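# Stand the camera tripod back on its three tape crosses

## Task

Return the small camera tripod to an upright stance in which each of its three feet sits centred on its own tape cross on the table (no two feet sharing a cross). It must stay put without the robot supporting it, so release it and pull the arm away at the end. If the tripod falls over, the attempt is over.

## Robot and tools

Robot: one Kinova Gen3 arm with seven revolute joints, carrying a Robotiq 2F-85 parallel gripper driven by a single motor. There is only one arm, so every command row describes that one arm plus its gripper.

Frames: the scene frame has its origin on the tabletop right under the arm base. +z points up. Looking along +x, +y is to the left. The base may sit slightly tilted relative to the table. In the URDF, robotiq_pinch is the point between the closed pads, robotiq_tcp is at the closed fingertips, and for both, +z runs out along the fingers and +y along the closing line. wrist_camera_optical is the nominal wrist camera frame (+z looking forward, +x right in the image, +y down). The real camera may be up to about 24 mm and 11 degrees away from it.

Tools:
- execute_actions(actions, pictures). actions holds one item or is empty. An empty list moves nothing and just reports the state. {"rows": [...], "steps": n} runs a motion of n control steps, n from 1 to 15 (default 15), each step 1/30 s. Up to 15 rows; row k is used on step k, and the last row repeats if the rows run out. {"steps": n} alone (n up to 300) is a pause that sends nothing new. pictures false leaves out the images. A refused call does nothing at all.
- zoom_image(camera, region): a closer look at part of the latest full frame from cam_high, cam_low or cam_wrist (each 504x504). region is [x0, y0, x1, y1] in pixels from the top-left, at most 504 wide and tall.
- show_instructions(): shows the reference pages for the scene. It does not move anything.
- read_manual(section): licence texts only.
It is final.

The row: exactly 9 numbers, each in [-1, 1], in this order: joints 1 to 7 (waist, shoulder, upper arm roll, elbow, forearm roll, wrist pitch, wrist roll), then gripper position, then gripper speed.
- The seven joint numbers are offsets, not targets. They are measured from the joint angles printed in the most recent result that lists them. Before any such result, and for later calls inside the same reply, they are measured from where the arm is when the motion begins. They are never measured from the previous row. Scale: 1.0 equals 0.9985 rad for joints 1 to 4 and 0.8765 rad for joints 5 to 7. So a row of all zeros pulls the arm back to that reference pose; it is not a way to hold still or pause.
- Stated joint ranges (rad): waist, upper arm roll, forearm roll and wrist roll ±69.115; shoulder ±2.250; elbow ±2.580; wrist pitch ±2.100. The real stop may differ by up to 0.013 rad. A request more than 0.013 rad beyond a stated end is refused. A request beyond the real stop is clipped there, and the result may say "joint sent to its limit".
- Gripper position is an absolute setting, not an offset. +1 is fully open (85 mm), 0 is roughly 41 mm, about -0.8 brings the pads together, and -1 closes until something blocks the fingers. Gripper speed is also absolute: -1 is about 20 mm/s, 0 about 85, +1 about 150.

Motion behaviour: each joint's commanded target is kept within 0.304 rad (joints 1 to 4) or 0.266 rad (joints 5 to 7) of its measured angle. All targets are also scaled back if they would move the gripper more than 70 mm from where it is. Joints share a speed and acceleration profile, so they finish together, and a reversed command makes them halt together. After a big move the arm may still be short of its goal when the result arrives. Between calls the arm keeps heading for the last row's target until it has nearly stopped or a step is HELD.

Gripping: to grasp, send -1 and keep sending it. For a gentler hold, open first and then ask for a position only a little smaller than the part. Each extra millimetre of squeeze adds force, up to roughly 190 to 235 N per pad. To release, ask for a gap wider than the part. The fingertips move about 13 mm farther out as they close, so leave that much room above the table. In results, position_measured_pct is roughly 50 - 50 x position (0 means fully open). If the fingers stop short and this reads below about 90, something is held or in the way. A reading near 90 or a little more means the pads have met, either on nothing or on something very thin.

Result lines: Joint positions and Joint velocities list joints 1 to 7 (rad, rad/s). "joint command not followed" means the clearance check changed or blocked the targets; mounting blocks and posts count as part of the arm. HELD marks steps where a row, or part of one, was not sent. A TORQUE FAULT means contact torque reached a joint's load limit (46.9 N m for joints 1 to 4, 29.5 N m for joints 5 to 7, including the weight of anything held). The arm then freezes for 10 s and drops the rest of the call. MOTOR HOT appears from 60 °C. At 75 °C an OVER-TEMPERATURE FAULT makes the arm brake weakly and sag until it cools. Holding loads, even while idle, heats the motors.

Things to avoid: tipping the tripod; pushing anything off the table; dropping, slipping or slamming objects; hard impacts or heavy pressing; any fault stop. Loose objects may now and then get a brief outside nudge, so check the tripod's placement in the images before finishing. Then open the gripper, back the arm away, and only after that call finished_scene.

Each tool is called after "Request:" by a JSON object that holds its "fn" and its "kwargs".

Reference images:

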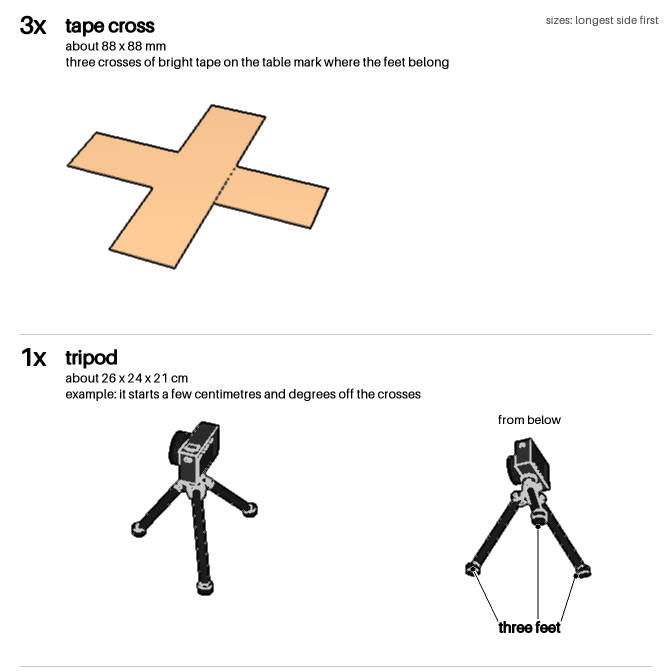

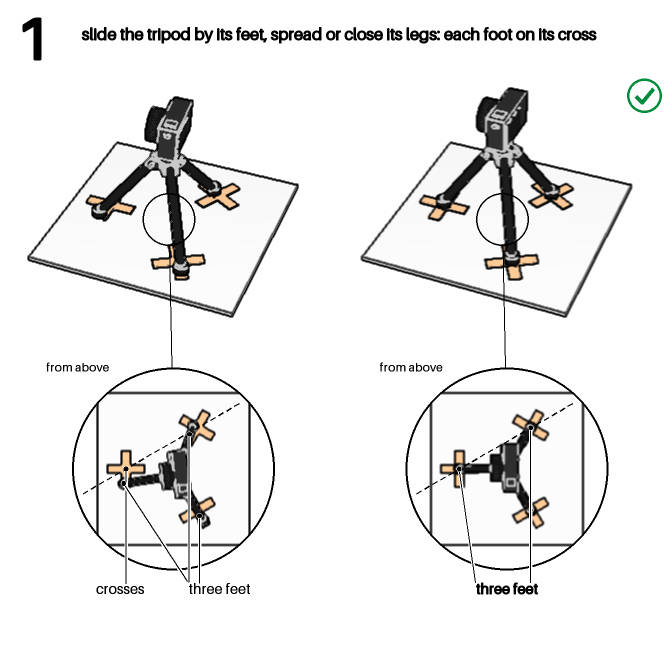

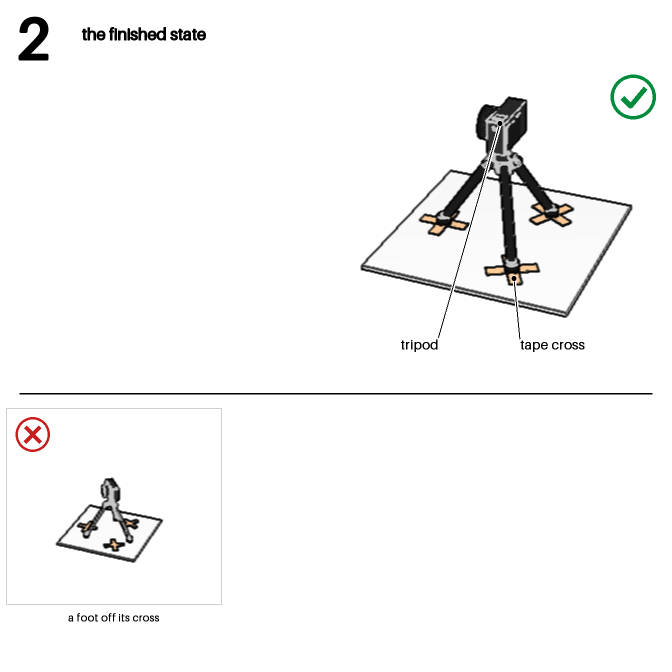

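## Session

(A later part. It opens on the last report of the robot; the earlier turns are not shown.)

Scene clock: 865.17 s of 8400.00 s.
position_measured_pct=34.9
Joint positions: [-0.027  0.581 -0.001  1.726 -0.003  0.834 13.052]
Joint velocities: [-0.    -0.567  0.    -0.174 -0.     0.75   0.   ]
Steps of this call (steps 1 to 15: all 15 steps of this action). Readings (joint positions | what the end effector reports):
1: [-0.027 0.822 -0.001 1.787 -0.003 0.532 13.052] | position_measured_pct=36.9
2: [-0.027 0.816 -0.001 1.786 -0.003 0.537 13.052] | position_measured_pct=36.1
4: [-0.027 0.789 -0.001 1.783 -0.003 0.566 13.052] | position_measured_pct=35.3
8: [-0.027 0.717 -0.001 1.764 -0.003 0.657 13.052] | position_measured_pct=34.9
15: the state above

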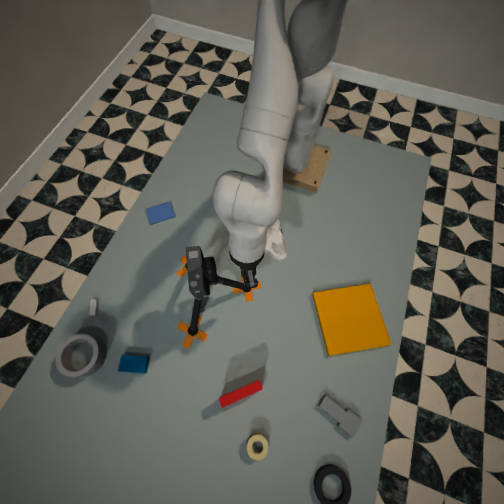

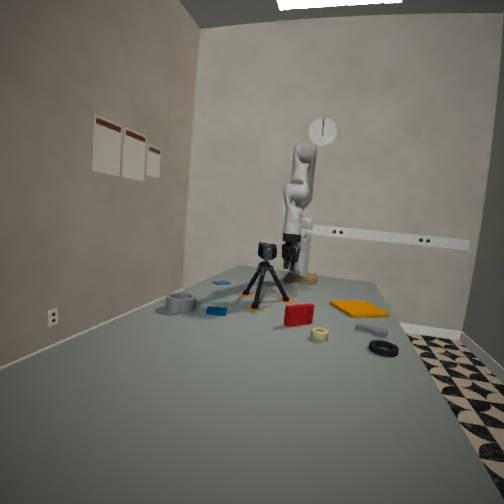

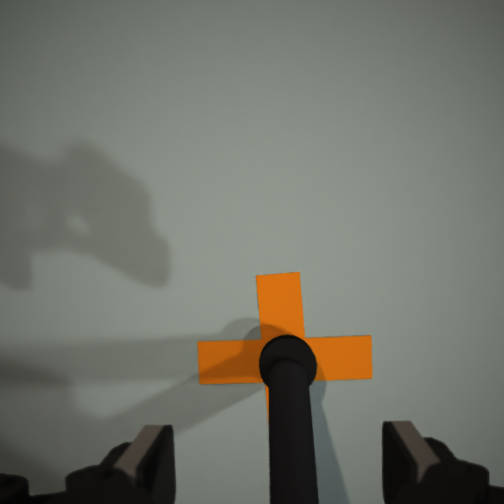

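Request:
{"fn": "execute_actions", "kwargs": {"actions": [{"rows": [[-0.03,-0.07,0,-0.02,0,0.09,0,0.3,0],[-0.06,-0.09,0,-0.025,0,0.12,0,0.3,0],[-0.09,-0.11,0,-0.03,0,0.15,0,0.3,0],[-0.12,-0.13,0,-0.035,0,0.18,0,0.3,0],[-0.15,-0.15,0,-0.04,0,0.21,0,0.3,0],[-0.18,-0.17,0,-0.045,0,0.24,0,0.3,0],[-0.21,-0.19,0,-0.05,0,0.27,0,0.3,0],[-0.24,-0.21,0,-0.055,0,0.30,0,0.3,0],[-0.27,-0.22,0,-0.06,0,0.32,0,0.3,0],[-0.30,-0.23,0,-0.06,0,0.33,0,0.3,0],[-0.33,-0.24,0,-0.06,0,0.34,0,0.3,0],[-0.36,-0.25,0,-0.06,0,0.35,0,0.3,0],[-0.39,-0.25,0,-0.06,0,0.35,0,0.3,0],[-0.42,-0.25,0,-0.06,0,0.35,0,0.3,0],[-0.45,-0.25,0,-0.06,0,0.35,0,0.3,0]], "steps": 15}], "pictures": false}}

Request:
{"fn": "execute_actions", "kwargs": {"actions": [{"steps": 15}]}}

Request:
{"fn": "zoom_image", "kwargs": {"camera": "cam_high", "region": [130, 220, 290, 360]}}

Scene clock: 873.43 s of 8400.00 s.
position_measured_pct=34.9
Joint positions: [-0.365  0.348 -0.001  1.666 -0.003  1.124 13.052]
Joint velocities: [-0.886 -0.21  -0.001 -0.021  0.     0.258  0.   ]
Steps of this call (steps 1 to 30: the robot went on to your last target; steps 31 to 90: nothing new was sent; then 4.77 s passed at rest; steps 91 to 105: all 15 steps of this action). Readings (joint positions | what the end effector reports):
91: [-0.029 0.533 -0.001 1.712 -0.002 0.896 13.052] | position_measured_pct=34.9
92: [-0.035 0.528 0.000 1.711 -0.002 0.899 13.052] | position_measured_pct=34.9
94: [-0.063 0.508 0.002 1.707 -0.002 0.915 13.052] | position_measured_pct=34.9
98: [-0.165 0.440 -0.001 1.688 -0.003 0.999 13.052] | position_measured_pct=34.9
105: the state above

Scene clock: 873.93 s of 8400.00 s.
position_measured_pct=34.9
Joint positions: [-0.476  0.331 -0.001  1.666 -0.003  1.14  13.052]
Joint velocities: [-0.007 -0.001  0.     0.     0.     0.001 -0.   ]
Steps of this call (steps 1 to 15: the robot went on to your last target). Readings (joint positions | what the end effector reports):
1: [-0.394 0.342 -0.001 1.666 -0.003 1.131 13.052] | position_measured_pct=34.9
2: [-0.419 0.338 -0.002 1.666 -0.003 1.136 13.052] | position_measured_pct=34.9
4: [-0.454 0.334 -0.003 1.665 -0.004 1.140 13.052] | position_measured_pct=34.9
8: [-0.470 0.332 -0.002 1.666 -0.003 1.140 13.052] | position_measured_pct=34.9
15: the state above

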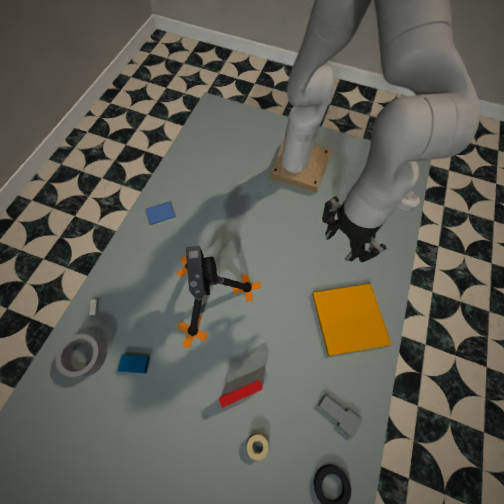

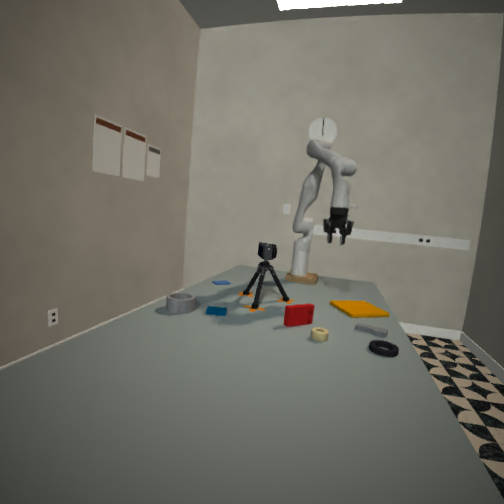

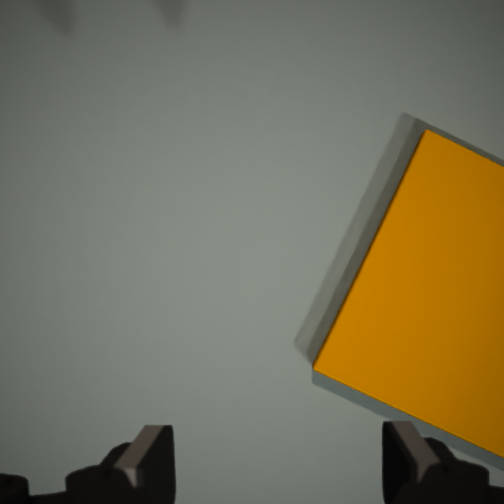

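Region (130, 220, 290, 360) of cam_high's 504x504 image, scaled by 3.150, with more detail than that image has; it fills the top 441 rows of this view, and the rest is white.

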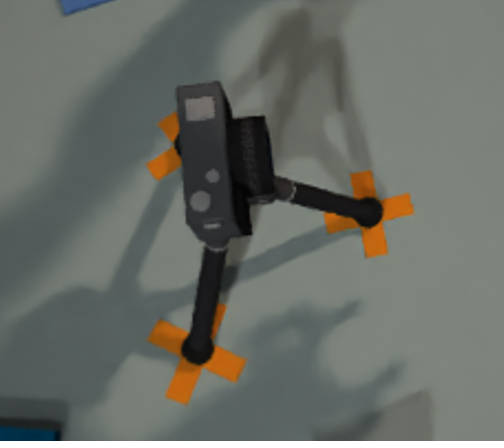

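Request:
{"fn": "zoom_image", "kwargs": {"camera": "cam_low", "region": [220, 260, 310, 320]}}

Region (220, 260, 310, 320) of cam_low's 504x504 image, scaled by 5.600, with more detail than that image has.

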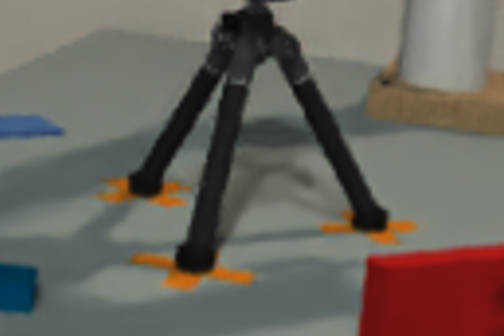

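Request:
{"fn": "finished_scene", "kwargs": {"scene": 1}}

The scene is finished: the task was done.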